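# Move steel strut channel from wall rack to bench

## Task

Take the steel strut channel that rests on the uppermost arms of the wall rack and put it down lying on the work bench, then open the gripper and back the robot away. The robot must not tip over or finish leaning, and the channel has to stay on the bench on its own, not propped up or held by the robot.

## Robot and tools

Robot: a wheeled base that drives straight or turns in place (no sideways motion), a lifting column carrying a tilting head with two cameras, and two six-joint arms (left, right), each ending in a two-finger gripper. Shoulder height S = 0.90 m + column_m. Folded, the robot is 0.73 m long, 0.62 m wide, S + 0.43 m tall, front 0.40 m ahead of the column.

Frames: base frame sits on the floor under the column, x forward, y left, z up. left_hand and right_hand are reported in it: the point where the fingers meet (tips reach 8 mm further); the hand's z axis is the finger direction, its y axis the opening direction. Odometry frame is the base frame at scene start; base_odometry counts wheel turns only, so slip looks like travel; heading is positive left, within ±3.142.

execute_actions(actions, cameras): actions is a list holding one action or none (empty list just reports state and images). An action may have:
- base: exactly one of {"translate_m": d}, a relative straight drive in metres from where the base last measured itself, forward positive, -3 to 3; or {"rotate_rad": d}, a relative turn on the spot, left/counter-clockwise positive, -3.2 to 3.2.
- joints: absolute targets keyed by name: column_m 0 to 0.8 m; head_tilt_rad -0.61 to 1.308 (positive tilts down); left_joint1_rad..left_joint6_rad and right_joint1_rad..right_joint6_rad in radians (joint1 ±2.879, joint2 0 to 3.141, joint3 0 to 3.019, joint4 -1.692 to 1.57, joint5 ±1.57 with positive swinging the hand to the robot's right, joint6 ±2.094 rolling it clockwise seen from behind); left_gripper_m and right_gripper_m, fingertip gap 0 (closed) to 0.093 m.
- speeds: optional caps for this action only, translate_m 0.05 to 0.8 m/s, rotate_rad 0.1 to 1 rad/s (defaults are the maxima). Base moves needing over 8.667 s are refused; no action runs past 15 s. Speeds do not slow arms.
All parts start together. Unknown keys or out-of-range values reject the whole call. Omitted joints may still be chasing older targets. cameras: list from cam_head_left, cam_head_right, cam_left_wrist, cam_right_wrist, nav_camera, all; null or omitted gives all, [] gives none.

wait(seconds 0 to 10): commands nothing and returns state and images. zoom_image(camera, region [x0,y0,x1,y1] pixels, top-left origin, max 504x504) enlarges part of that camera's latest full image. read_manual(section "licences") returns licence texts only. finished_scene(scene): ends the scene irreversibly and says whether the goal holds; if any call reports a stop, later motion calls in the same reply are skipped.

Arm geometry (typical): with left_joint1 at -1.57 or right_joint1 at 1.57 and joints 5, 6 at 0, the arm lies in a forward vertical plane 0.23 m to that side. Let a = j2 - 0.35, b = 1.05 + j2 - j3, c = b - j4 (c = 1.57 means fingers straight down). The hand point is then 0.12 + 0.39 sin a + 0.38 cos b + 0.25 cos c m ahead of the column and S + 0.39 cos a - 0.38 sin b - 0.25 sin c m high. Example: j2, j3, j4 = 0.93, 0.78, 0.14 gives 0.60 m ahead, 0.25 m under S. Real hands sag lower and nearer by up to 5 cm, about 12 cm with heavy or far loads; trust left_hand/right_hand (1 to 3 cm error). Reach is about 1 m from the shoulder. Below 0.4 m height the base housing blocks hands closer than 0.45 m ahead; avoid moving arms while column_m is under 0.3. Loads with fingers down: up to 3.2 kg near 0.4 m ahead and 0.3 to 0.7 m under S; 2 kg out to 0.6 m; 1 kg out to 0.8 m. Fingers flatter than about 1.2 rad below horizontal lose strength with heavy loads. Changes under about 0.03 rad (0.08 for joints 2, 3) may not move a joint; for gentle contact step about 0.05 rad per call from your last target.

Gripper: fingers 7 cm long; outside width is opening +1 cm at tips, +5 cm at base; body 10 x 7 cm; wrist camera sticks out 11 cm on one side. To grasp, command an opening smaller than the object; "off_target" is expected. A reading 0.002 m or more above the target means something is held.

Result lines: base_status and joint_status give each motion's outcome: done, off_target (rested short, may still push), contact_stop (base wheel stalled or column touched; back off 0.05 m before retrying), time_out, not_followed / "joint command not followed" with a cause (self-collision check withheld an arm; move the involved joints at least 0.05 rad back, or move the other arm). on_its_own describes uncommanded behaviour; "held at" is a held target. motor_effort lists left_wheel and right_wheel percentages (peak in brackets). base_tilt in degrees, forward/right positive; a forward drop of 0.5 degrees or more during a move means leaning back. If turned_by_wheels and turned_by_imu differ by over about 4 % and at least 0.05 rad, the base slipped or hit something. wheel_motors_off = 1 means the wheels shut off for 2 s after about 3 s of hard pushing. Joint torques are raw drive outputs with offsets. MOTOR HOT warns near 85 °C; OVER-TEMPERATURE FAULT means the arm dropped at 100 °C.

Column: descending stops with contact_stop when an arm's load changes (hand or held object touching down); it may sink 0.15 to 0.2 m more, and won't go down again until raised 0.2 m. A blocked arm keeps pushing; relieve it by resending its reported joint positions (a held load sags about 1 cm per kg each time).

Cameras: head cameras 0.91 to 1.03 m + column_m high, looking down by about head_tilt_rad; wrist cameras look along the fingers, angled 0.62 rad toward the hand's +x; nav_camera at the base front, 0.23 m up.

Avoid: dropping or slamming the channel, arms striking or pressing each other, pushing hard with base or arms, tables 0.30 m+ high hitting the column, tipping the robot, and leaving the channel supported by the robot.

Each tool is called after ">>>" as a command line: name --argument value for each argument, lists and objects as JSON in quotes; but a table of rows of numbers goes row by row, as --pt "numbers of a row", without its own name.

## Session

>>> execute_actions --actions '[]'

Scene clock: 0.00 s.
Joint torques (N m, as the arm reports them, + toward a larger angle): no reading
base_odometry: x=+0.000 y=+0.000 heading=+0.000 (m, m, rad; odometry frame)
turned_by_wheels: +0.000 (rad since the last result)
turned_by_imu: +0.000 (rad since the last result)
base_tilt: forward=-0.5 right=-0.3 (deg)
base_status: not commanded
joint_positions: column_m=+0.556 head_tilt_rad=+0.886 left_joint1_rad=-1.571 left_joint2_rad=+0.870 left_joint3_rad=+0.365 left_joint4_rad=-0.912 left_joint5_rad=-0.022 left_joint6_rad=-0.025 left_gripper_m=+0.095 right_joint1_rad=+1.546 right_joint2_rad=+0.898 right_joint3_rad=+0.400 right_joint4_rad=-0.912 right_joint5_rad=-0.003 right_joint6_rad=+0.040 right_gripper_m=+0.094
joint_status: not commanded
wheel_motors_off: 0
motor_effort: left_wheel=+3 right_wheel=+5 (%)
left_hand: x=+0.1318 y=+0.2282 z=+1.2555 quat_wxyz=(+0.432, +0.006, -0.902, -0.015) (m; base frame)
right_hand: x=+0.1448 y=-0.2304 z=+1.2488 quat_wxyz=(+0.429, -0.029, -0.903, +0.015) (m; base frame)
pictures: cam_head_left, cam_head_right, cam_left_wrist, cam_right_wrist, nav_camera
Images, in order (width x height): cam_head_left 896x504, cam_head_right 896x504, cam_left_wrist 616x616, cam_right_wrist 616x616, nav_camera 896x504.

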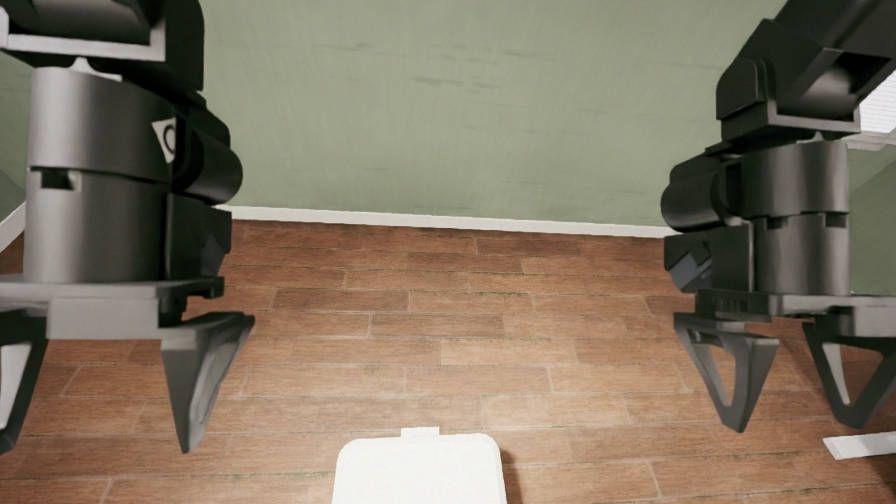

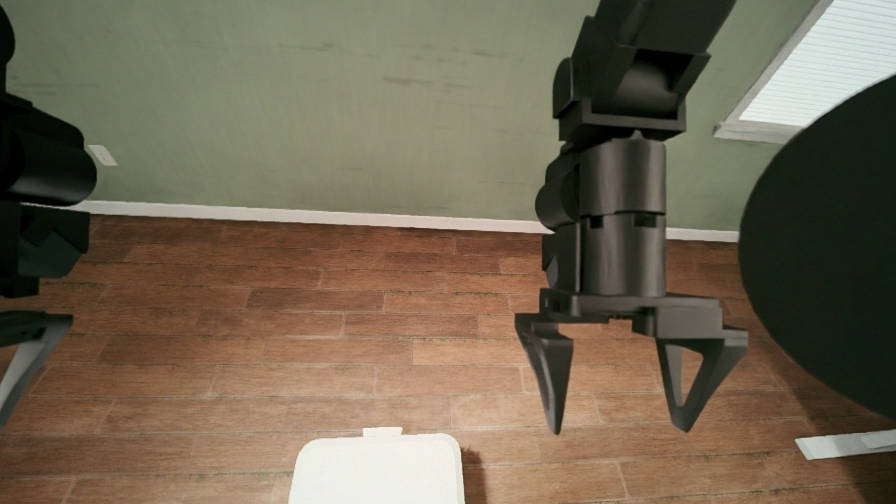

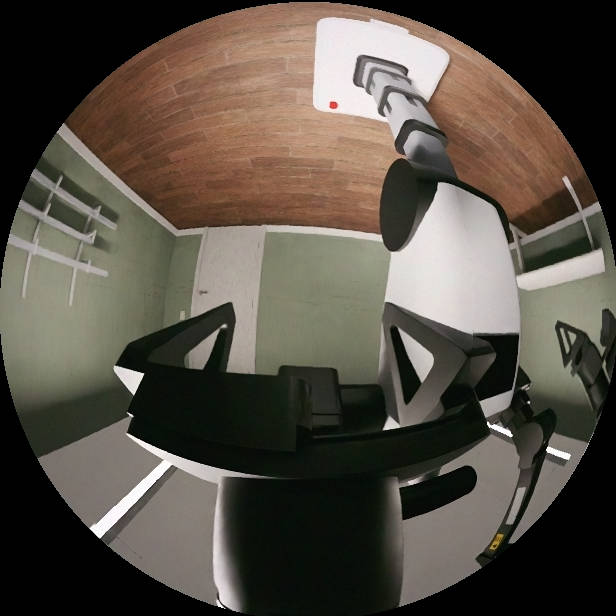

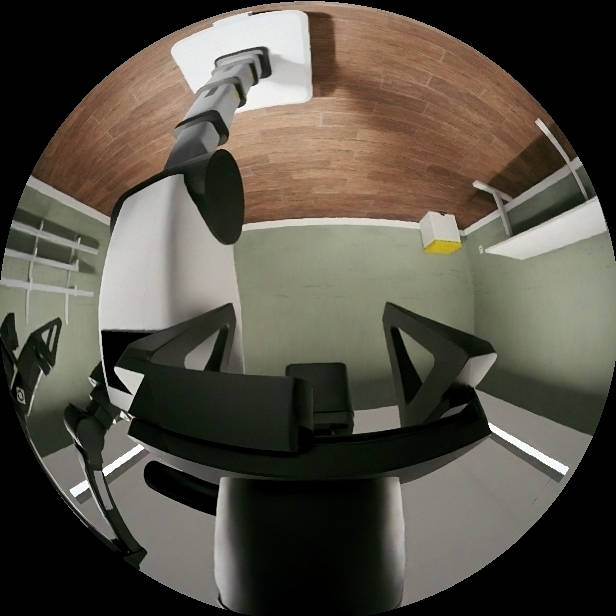

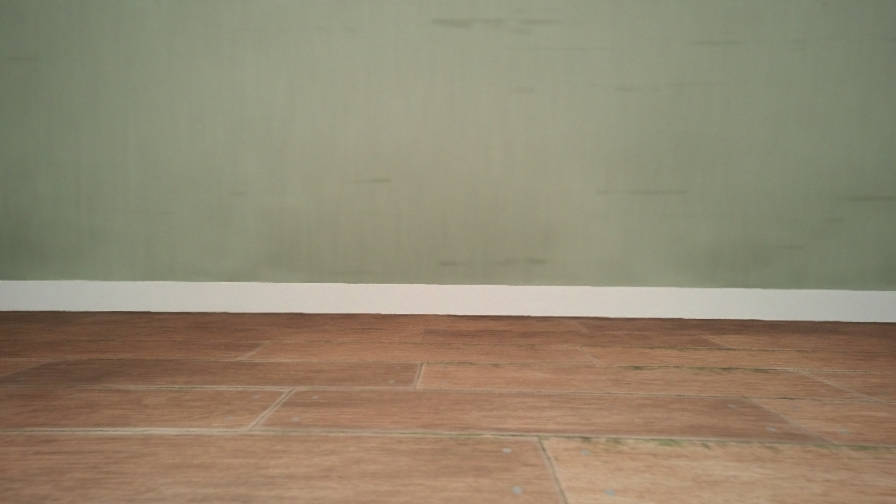

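>>> execute_actions --actions '[{"base":{"rotate_rad":1.75},"joints":{"head_tilt_rad":0.2}}]' --cameras '["cam_head_left","cam_head_right","nav_camera"]'

Scene clock: 5.57 s.
Joint torques (N m, as the arm reports them, + toward a larger angle): left_arm=[-1.52 -6.16 -0.79 -1.66  0.07  0.03] | right_arm=[-0.74 -7.14 -0.93 -1.3   0.08 -0.05]
base_odometry: x=+0.000 y=+0.000 heading=+1.749 (m, m, rad; odometry frame)
turned_by_wheels: +1.749 (rad since the last result)
turned_by_imu: +1.734 (rad since the last result)
base_tilt: forward=-0.5 right=-0.3 (deg)
base_status: done
joint_positions: column_m=+0.556 head_tilt_rad=+0.220 left_joint1_rad=-1.571 left_joint2_rad=+0.870 left_joint3_rad=+0.365 left_joint4_rad=-0.912 left_joint5_rad=-0.022 left_joint6_rad=-0.025 left_gripper_m=+0.095 right_joint1_rad=+1.546 right_joint2_rad=+0.898 right_joint3_rad=+0.400 right_joint4_rad=-0.912 right_joint5_rad=-0.003 right_joint6_rad=+0.040 right_gripper_m=+0.095
joint_status: all done
wheel_motors_off: 0
motor_effort: left_wheel=-2(39) right_wheel=+3(61) (%)
left_hand: x=+0.1318 y=+0.2282 z=+1.2555 quat_wxyz=(+0.432, +0.006, -0.902, -0.015) (m; base frame)
right_hand: x=+0.1448 y=-0.2304 z=+1.2488 quat_wxyz=(+0.429, -0.029, -0.903, +0.015) (m; base frame)
pictures: cam_head_left, cam_head_right, nav_camera
Images, in order (width x height): cam_head_left 896x504, cam_head_right 896x504, nav_camera 896x504.

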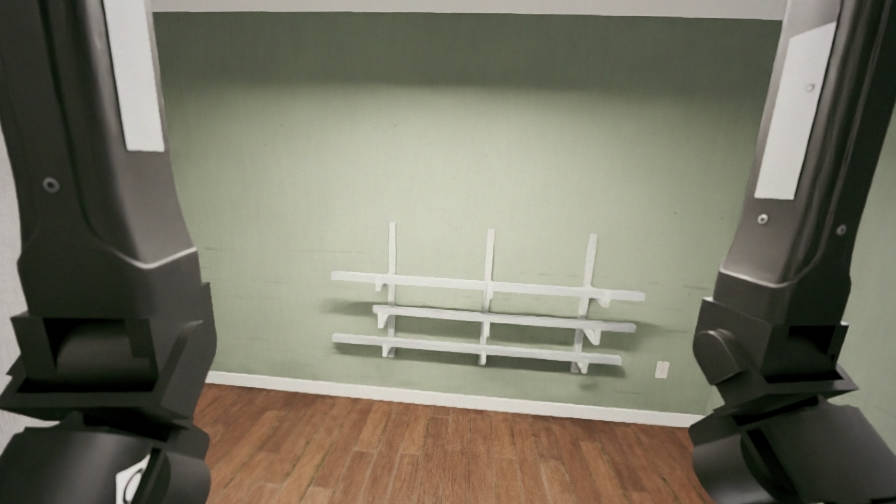

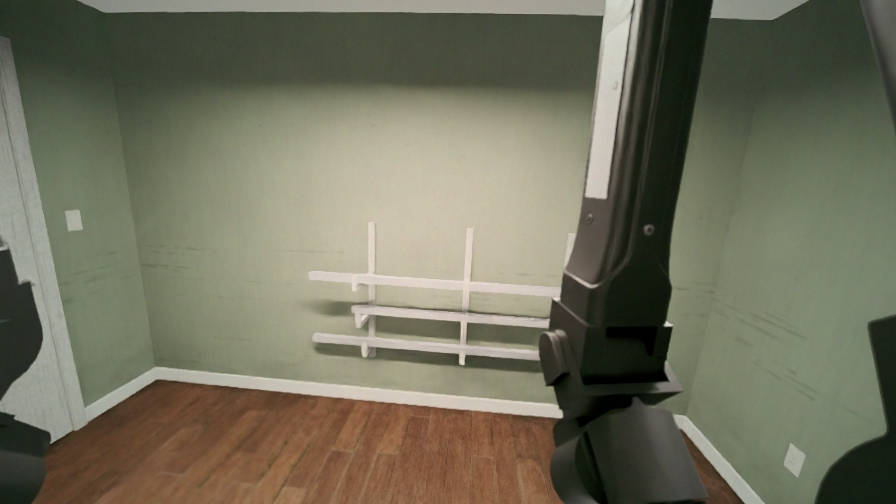

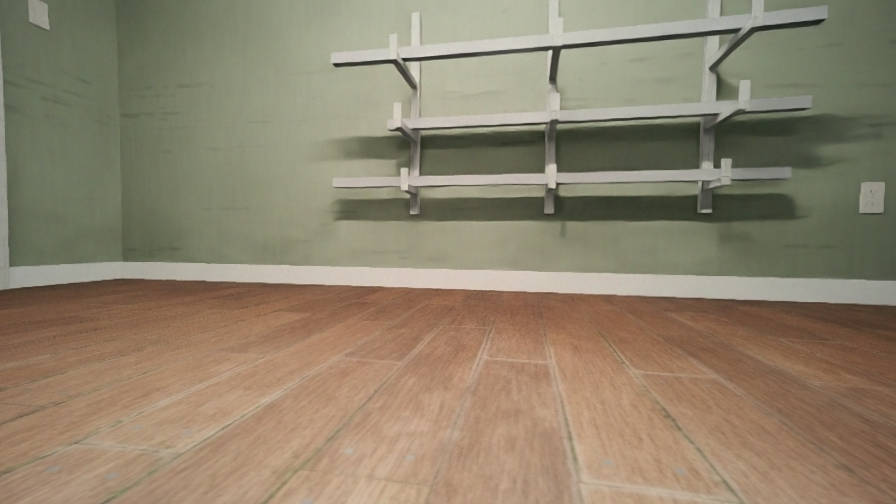

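>>> execute_actions --actions '[{"base":{"rotate_rad":-0.17},"joints":{"head_tilt_rad":0.4}}]' --cameras '["cam_head_left","cam_head_right","nav_camera"]'

Scene clock: 9.43 s.
Joint torques (N m, as the arm reports them, + toward a larger angle): left_arm=[-1.55 -6.15 -0.98 -1.65  0.08  0.02] | right_arm=[-0.71 -7.06 -0.8  -1.31  0.07 -0.05]
base_odometry: x=+0.000 y=+0.000 heading=+1.580 (m, m, rad; odometry frame)
turned_by_wheels: -0.169 (rad since the last result)
turned_by_imu: -0.169 (rad since the last result)
base_tilt: forward=-0.5 right=-0.3 (deg)
base_status: done
joint_positions: column_m=+0.556 head_tilt_rad=+0.405 left_joint1_rad=-1.571 left_joint2_rad=+0.870 left_joint3_rad=+0.365 left_joint4_rad=-0.912 left_joint5_rad=-0.022 left_joint6_rad=-0.025 left_gripper_m=+0.095 right_joint1_rad=+1.546 right_joint2_rad=+0.898 right_joint3_rad=+0.400 right_joint4_rad=-0.912 right_joint5_rad=-0.003 right_joint6_rad=+0.040 right_gripper_m=+0.095
joint_status: all done
wheel_motors_off: 0
motor_effort: left_wheel=+3(21) right_wheel=-4(34) (%)
left_hand: x=+0.1318 y=+0.2282 z=+1.2555 quat_wxyz=(+0.432, +0.006, -0.902, -0.015) (m; base frame)
right_hand: x=+0.1448 y=-0.2304 z=+1.2488 quat_wxyz=(+0.429, -0.029, -0.903, +0.015) (m; base frame)
pictures: cam_head_left, cam_head_right, nav_camera
Images, in order (width x height): cam_head_left 896x504, cam_head_right 896x504, nav_camera 896x504.

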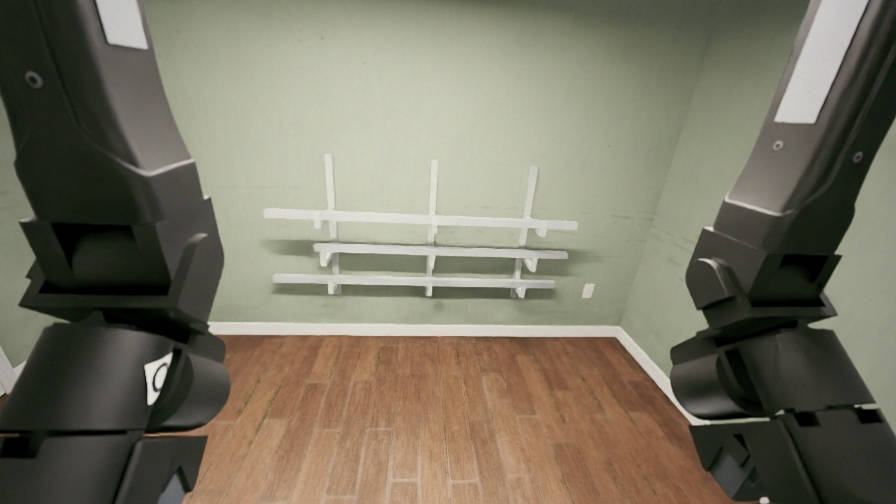

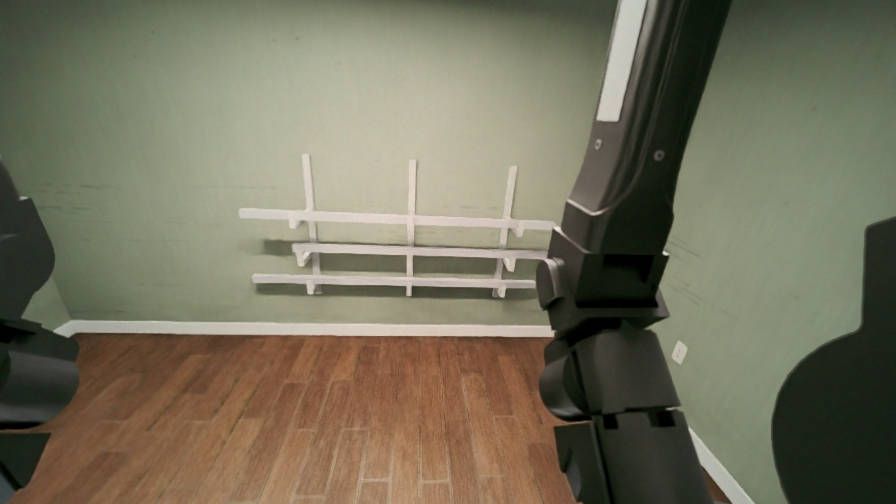

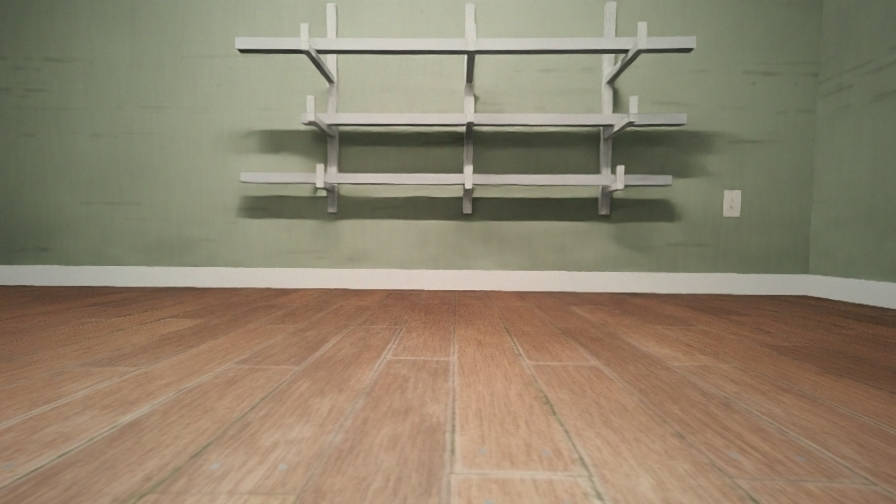

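>>> execute_actions --actions '[{"base":{"translate_m":0.95},"joints":{"head_tilt_rad":0.75,"column_m":0.62,"left_joint1_rad":-1.571,"left_joint2_rad":1.29,"left_joint3_rad":0.75,"left_joint4_rad":0.04,"left_joint5_rad":0,"left_joint6_rad":-1.571,"right_joint1_rad":1.571,"right_joint2_rad":1.29,"right_joint3_rad":0.75,"right_joint4_rad":0.04,"right_joint5_rad":0,"right_joint6_rad":1.571}}]'

Scene clock: 26.67 s.
Joint torques (N m, as the arm reports them, + toward a larger angle): left_arm=[ -1.4  -12.6    0.35   0.86   0.15  -0.05] | right_arm=[  0.21 -13.08   0.16   0.72   0.24   0.07]
base_odometry: x=-0.009 y=+0.950 heading=+1.581 (m, m, rad; odometry frame)
turned_by_wheels: +0.001 (rad since the last result)
turned_by_imu: -0.002 (rad since the last result)
base_tilt: forward=-0.4 right=-0.3 (deg)
base_status: done
joint_positions: column_m=+0.620 head_tilt_rad=+0.753 left_joint1_rad=-1.571 left_joint2_rad=+1.294 left_joint3_rad=+0.752 left_joint4_rad=+0.026 left_joint5_rad=-0.004 left_joint6_rad=-1.565 left_gripper_m=+0.095 right_joint1_rad=+1.561 right_joint2_rad=+1.292 right_joint3_rad=+0.753 right_joint4_rad=+0.033 right_joint5_rad=-0.002 right_joint6_rad=+1.561 right_gripper_m=+0.095
joint_status: all done
wheel_motors_off: 0
motor_effort: left_wheel=+1(57) right_wheel=+0(56) (%)
left_hand: x=+0.4313 y=+0.2249 z=+1.1189 quat_wxyz=(-0.004, +0.705, -0.709, +0.001) (m; base frame)
right_hand: x=+0.4343 y=-0.2304 z=+1.1194 quat_wxyz=(-0.009, -0.705, -0.709, -0.004) (m; base frame)
pictures: cam_head_left, cam_head_right, cam_left_wrist, cam_right_wrist, nav_camera
Images, in order (width x height): cam_head_left 896x504, cam_head_right 896x504, cam_left_wrist 616x616, cam_right_wrist 616x616, nav_camera 896x504.

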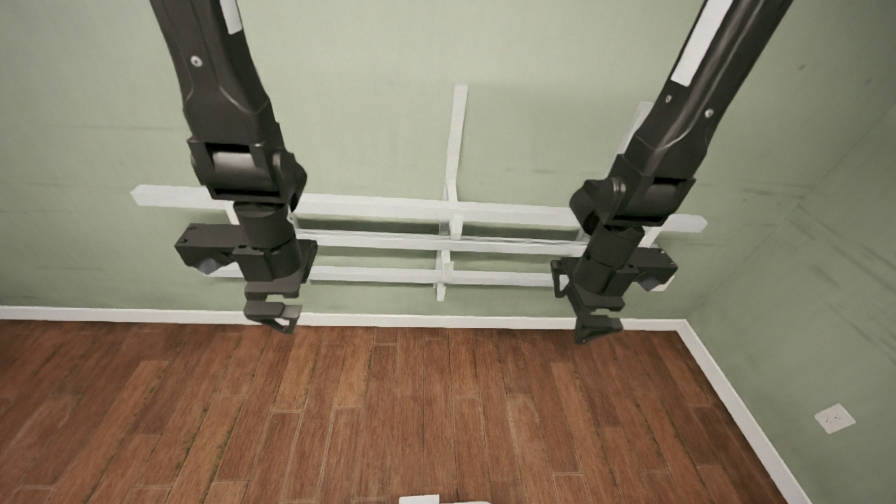

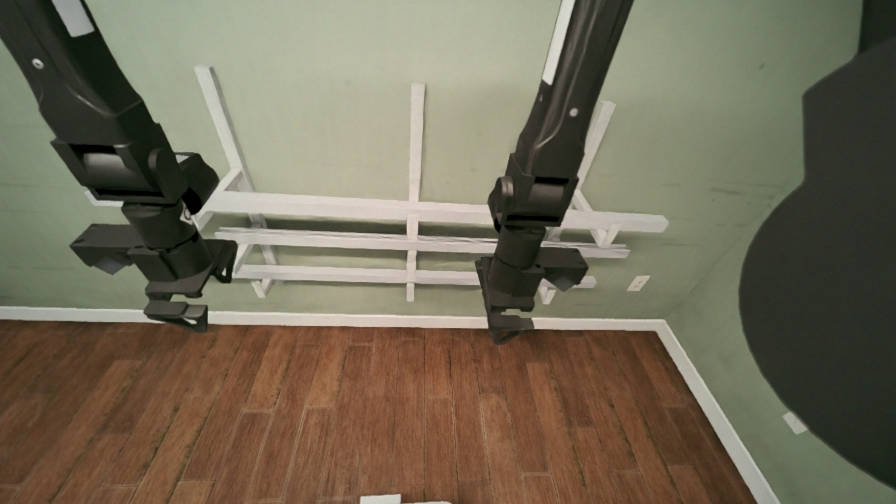

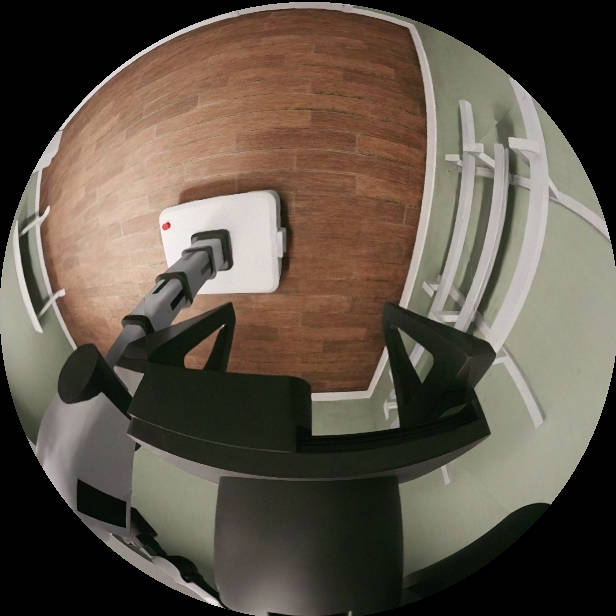

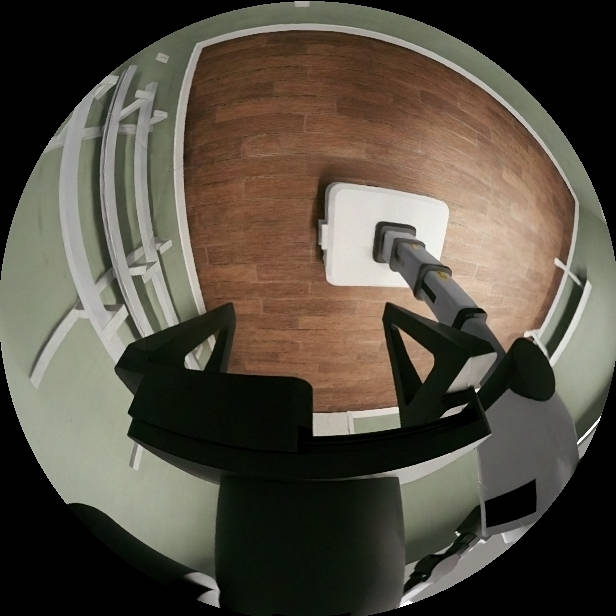

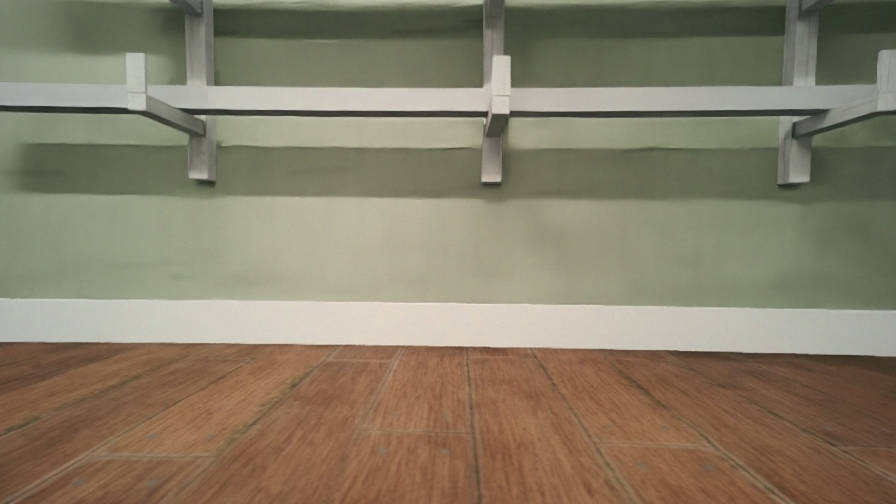

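>>> execute_actions --actions '[{"base":{"translate_m":0.43},"joints":{"head_tilt_rad":1.05}}]' --cameras '["cam_head_left","cam_head_right","cam_left_wrist","cam_right_wrist"]'

Scene clock: 32.07 s.
Joint torques (N m, as the arm reports them, + toward a larger angle): left_arm=[ -1.59 -12.2    0.31   0.86   0.16  -0.02] | right_arm=[  0.1  -13.03   0.18   0.72   0.25   0.08]
base_odometry: x=-0.014 y=+1.380 heading=+1.582 (m, m, rad; odometry frame)
turned_by_wheels: +0.001 (rad since the last result)
turned_by_imu: -0.001 (rad since the last result)
base_tilt: forward=-0.5 right=-0.3 (deg)
base_status: done
joint_positions: column_m=+0.620 head_tilt_rad=+1.050 left_joint1_rad=-1.571 left_joint2_rad=+1.293 left_joint3_rad=+0.752 left_joint4_rad=+0.026 left_joint5_rad=-0.004 left_joint6_rad=-1.565 left_gripper_m=+0.095 right_joint1_rad=+1.561 right_joint2_rad=+1.291 right_joint3_rad=+0.753 right_joint4_rad=+0.033 right_joint5_rad=-0.002 right_joint6_rad=+1.561 right_gripper_m=+0.095
joint_status: all done
wheel_motors_off: 0
motor_effort: left_wheel=+2(39) right_wheel=-1(46) (%)
left_hand: x=+0.4317 y=+0.2250 z=+1.1193 quat_wxyz=(-0.004, +0.705, -0.709, +0.002) (m; base frame)
right_hand: x=+0.4347 y=-0.2304 z=+1.1197 quat_wxyz=(-0.009, -0.705, -0.709, -0.004) (m; base frame)
pictures: cam_head_left, cam_head_right, cam_left_wrist, cam_right_wrist
Images, in order (width x height): cam_head_left 896x504, cam_head_right 896x504, cam_left_wrist 616x616, cam_right_wrist 616x616.

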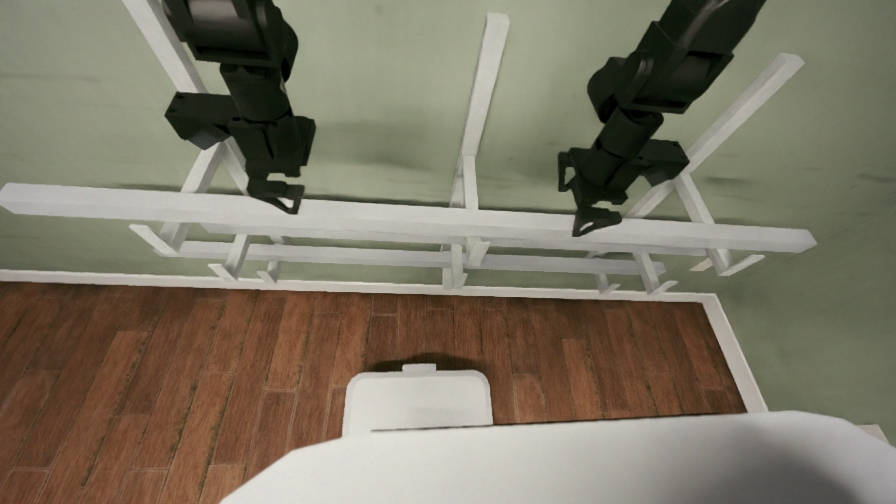

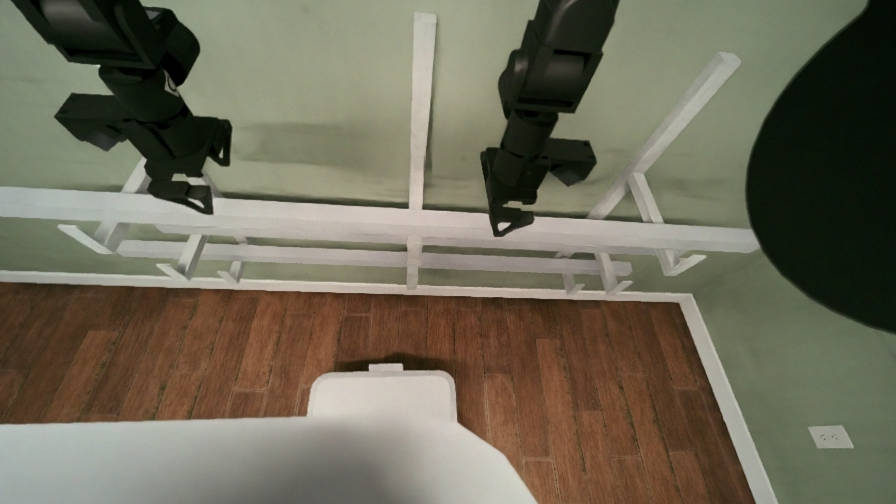

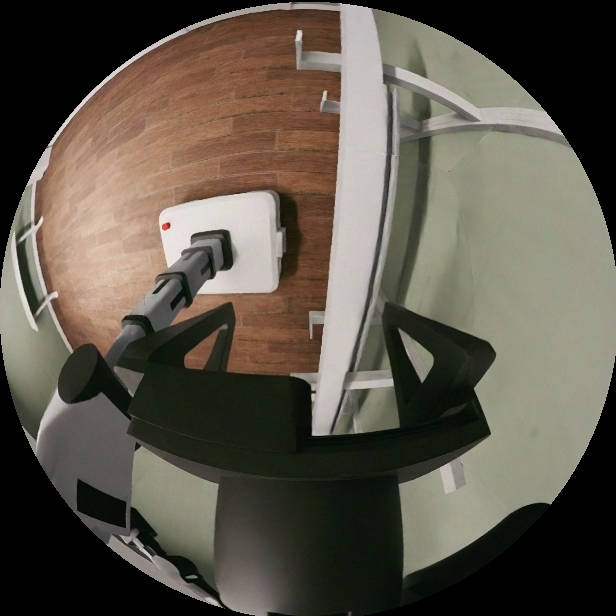

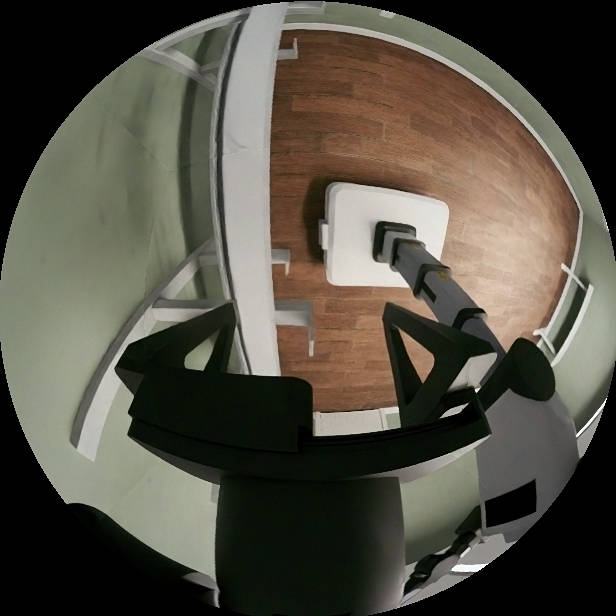

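>>> execute_actions --actions '[{"base":{"translate_m":0.055},"joints":{"column_m":0.54}}]' --cameras '["cam_head_left","cam_left_wrist","cam_right_wrist"]'

Scene clock: 36.37 s.
Joint torques (N m, as the arm reports them, + toward a larger angle): left_arm=[ -1.46 -12.42   0.36   0.83   0.14  -0.04] | right_arm=[  0.11 -13.08   0.2    0.67   0.24   0.07]
base_odometry: x=-0.014 y=+1.435 heading=+1.583 (m, m, rad; odometry frame)
turned_by_wheels: +0.001 (rad since the last result)
turned_by_imu: +0.000 (rad since the last result)
base_tilt: forward=-0.4 right=-0.3 (deg)
base_status: done
joint_positions: column_m=+0.540 head_tilt_rad=+1.050 left_joint1_rad=-1.571 left_joint2_rad=+1.291 left_joint3_rad=+0.752 left_joint4_rad=+0.027 left_joint5_rad=-0.004 left_joint6_rad=-1.565 left_gripper_m=+0.095 right_joint1_rad=+1.561 right_joint2_rad=+1.291 right_joint3_rad=+0.752 right_joint4_rad=+0.034 right_joint5_rad=-0.002 right_joint6_rad=+1.561 right_gripper_m=+0.095
joint_status: all done
wheel_motors_off: 0
motor_effort: left_wheel=+1(30) right_wheel=-2(42) (%)
left_hand: x=+0.4325 y=+0.2250 z=+1.0400 quat_wxyz=(-0.005, +0.705, -0.709, +0.003) (m; base frame)
right_hand: x=+0.4347 y=-0.2304 z=+1.0400 quat_wxyz=(-0.009, -0.705, -0.709, -0.004) (m; base frame)
pictures: cam_head_left, cam_left_wrist, cam_right_wrist
Images, in order (width x height): cam_head_left 896x504, cam_left_wrist 616x616, cam_right_wrist 616x616.

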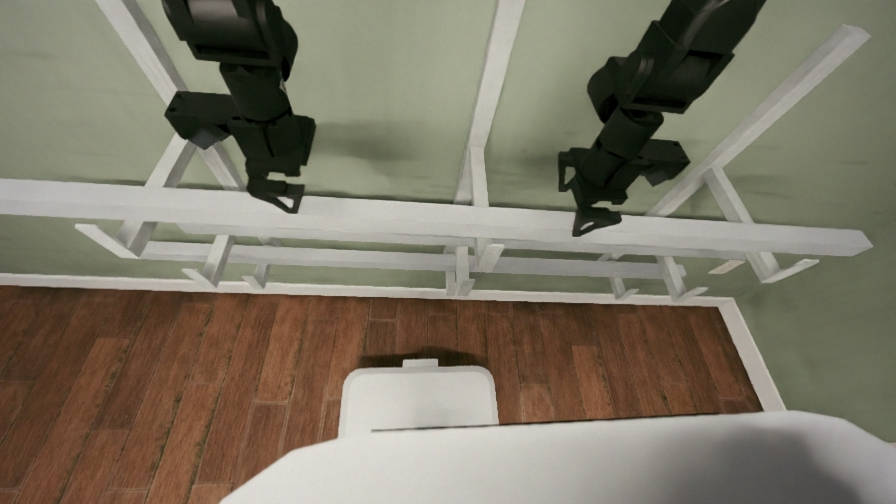

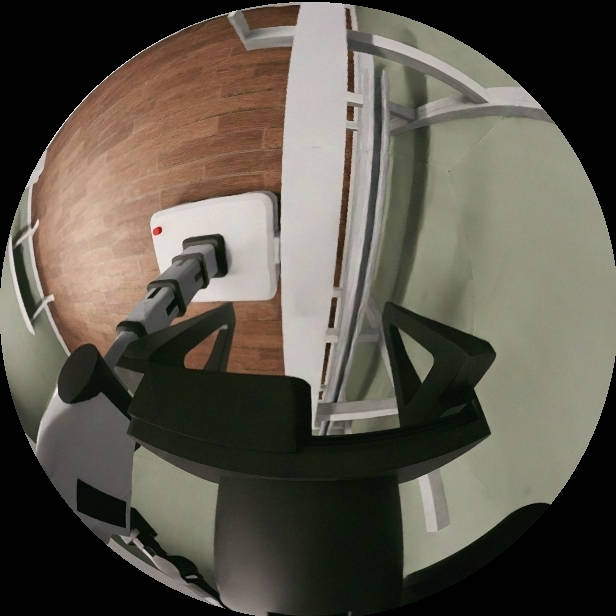

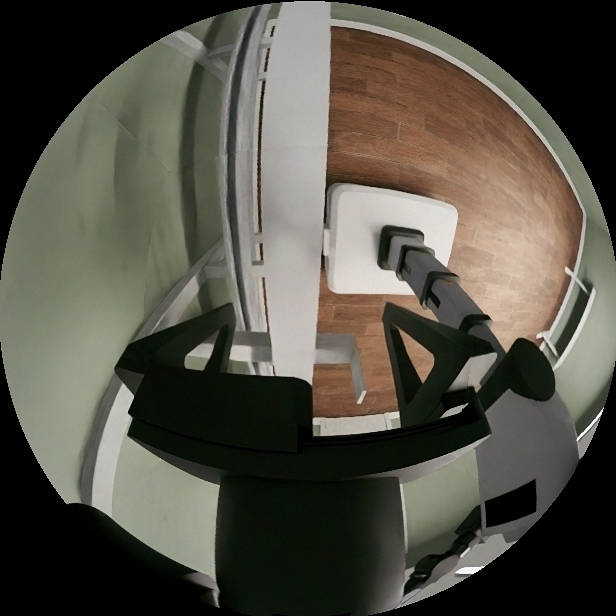

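>>> execute_actions --actions '[{"joints":{"column_m":0.49}}]' --cameras '["cam_head_left","cam_left_wrist","cam_right_wrist"]'

Scene clock: 40.83 s.
Joint torques (N m, as the arm reports them, + toward a larger angle): left_arm=[ -1.57 -12.31   0.42   0.87   0.15  -0.03] | right_arm=[  0.05 -12.84   0.26   0.7    0.24   0.08]
base_odometry: x=-0.014 y=+1.435 heading=+1.583 (m, m, rad; odometry frame)
turned_by_wheels: +0.000 (rad since the last result)
turned_by_imu: -0.001 (rad since the last result)
base_tilt: forward=-0.5 right=-0.3 (deg)
base_status: not commanded
joint_positions: column_m=+0.490 head_tilt_rad=+1.050 left_joint1_rad=-1.571 left_joint2_rad=+1.291 left_joint3_rad=+0.752 left_joint4_rad=+0.027 left_joint5_rad=-0.004 left_joint6_rad=-1.565 left_gripper_m=+0.095 right_joint1_rad=+1.561 right_joint2_rad=+1.291 right_joint3_rad=+0.752 right_joint4_rad=+0.034 right_joint5_rad=-0.002 right_joint6_rad=+1.561 right_gripper_m=+0.095
joint_status: all done
wheel_motors_off: 0
motor_effort: left_wheel=+1(1) right_wheel=-1(2) (%)
left_hand: x=+0.4325 y=+0.2250 z=+0.9900 quat_wxyz=(-0.005, +0.705, -0.709, +0.003) (m; base frame)
right_hand: x=+0.4347 y=-0.2304 z=+0.9900 quat_wxyz=(-0.009, -0.705, -0.709, -0.004) (m; base frame)
pictures: cam_head_left, cam_left_wrist, cam_right_wrist
Images, in order (width x height): cam_head_left 896x504, cam_left_wrist 616x616, cam_right_wrist 616x616.

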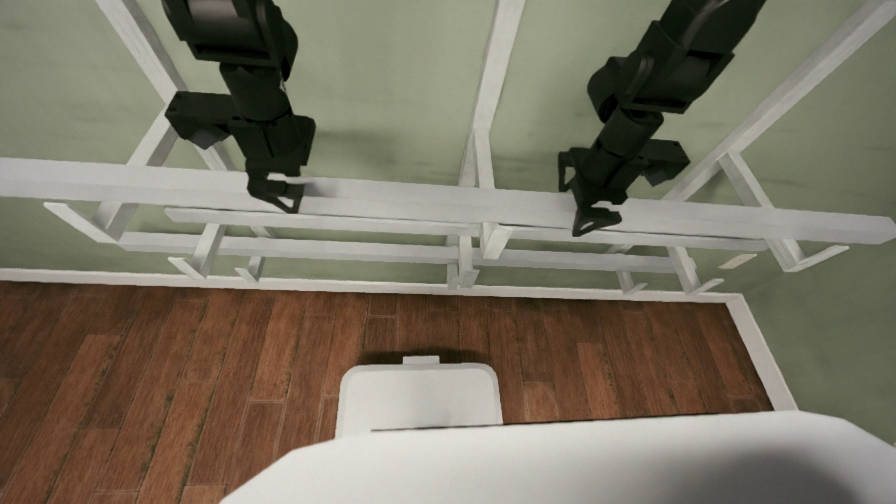

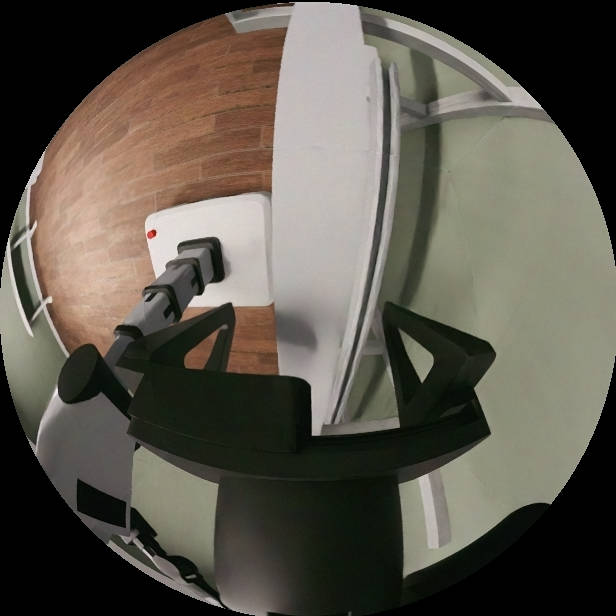

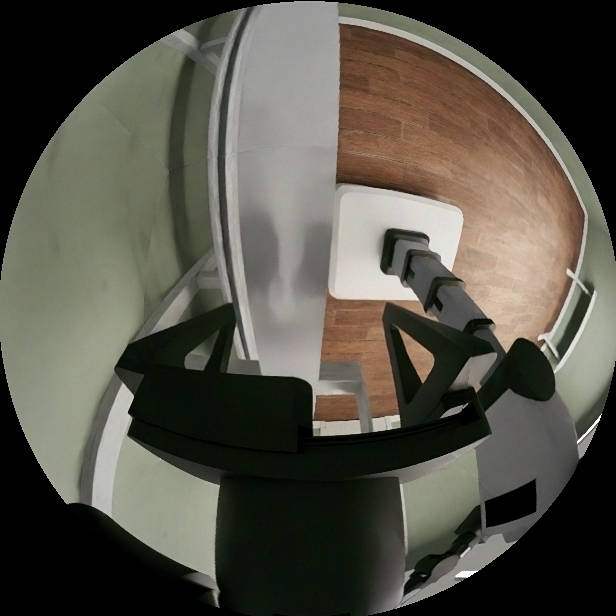

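>>> execute_actions --actions '[{"base":{"translate_m":0.008},"joints":{"column_m":0.462}}]' --cameras '["cam_head_left","cam_left_wrist","cam_right_wrist"]'

Scene clock: 47.40 s.
Joint torques (N m, as the arm reports them, + toward a larger angle): left_arm=[ -1.3  -12.72   0.38   0.84   0.17  -0.04] | right_arm=[ -0.02 -13.1    0.18   0.69   0.24   0.07]
base_odometry: x=-0.015 y=+1.443 heading=+1.583 (m, m, rad; odometry frame)
turned_by_wheels: +0.000 (rad since the last result)
turned_by_imu: +0.000 (rad since the last result)
base_tilt: forward=-0.5 right=-0.3 (deg)
base_status: done
joint_positions: column_m=+0.462 head_tilt_rad=+1.050 left_joint1_rad=-1.571 left_joint2_rad=+1.290 left_joint3_rad=+0.752 left_joint4_rad=+0.027 left_joint5_rad=-0.004 left_joint6_rad=-1.565 left_gripper_m=+0.095 right_joint1_rad=+1.561 right_joint2_rad=+1.290 right_joint3_rad=+0.752 right_joint4_rad=+0.034 right_joint5_rad=-0.002 right_joint6_rad=+1.561 right_gripper_m=+0.095
joint_status: all done
wheel_motors_off: 0
motor_effort: left_wheel=+1(28) right_wheel=-1(35) (%)
left_hand: x=+0.4329 y=+0.2250 z=+0.9621 quat_wxyz=(-0.006, +0.705, -0.709, +0.003) (m; base frame)
right_hand: x=+0.4349 y=-0.2304 z=+0.9622 quat_wxyz=(-0.009, -0.705, -0.709, -0.005) (m; base frame)
pictures: cam_head_left, cam_left_wrist, cam_right_wrist
Images, in order (width x height): cam_head_left 896x504, cam_left_wrist 616x616, cam_right_wrist 616x616.

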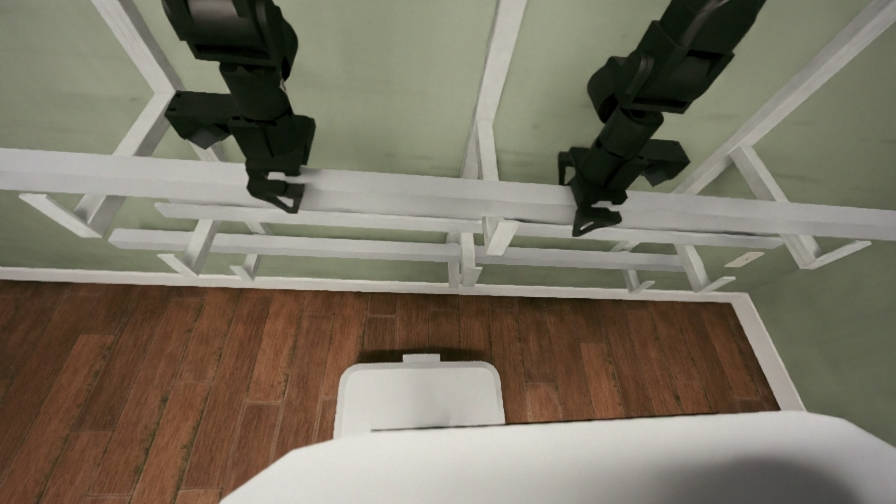

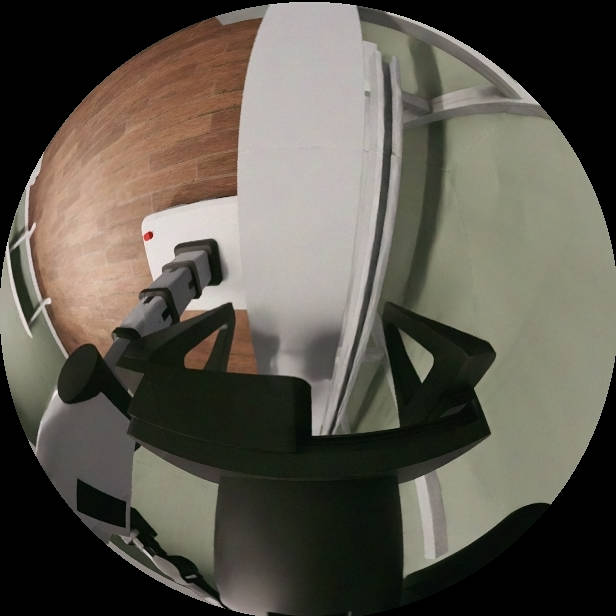

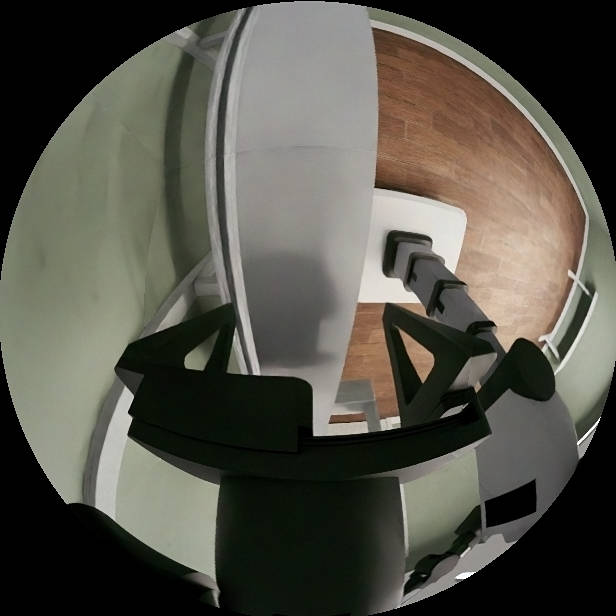

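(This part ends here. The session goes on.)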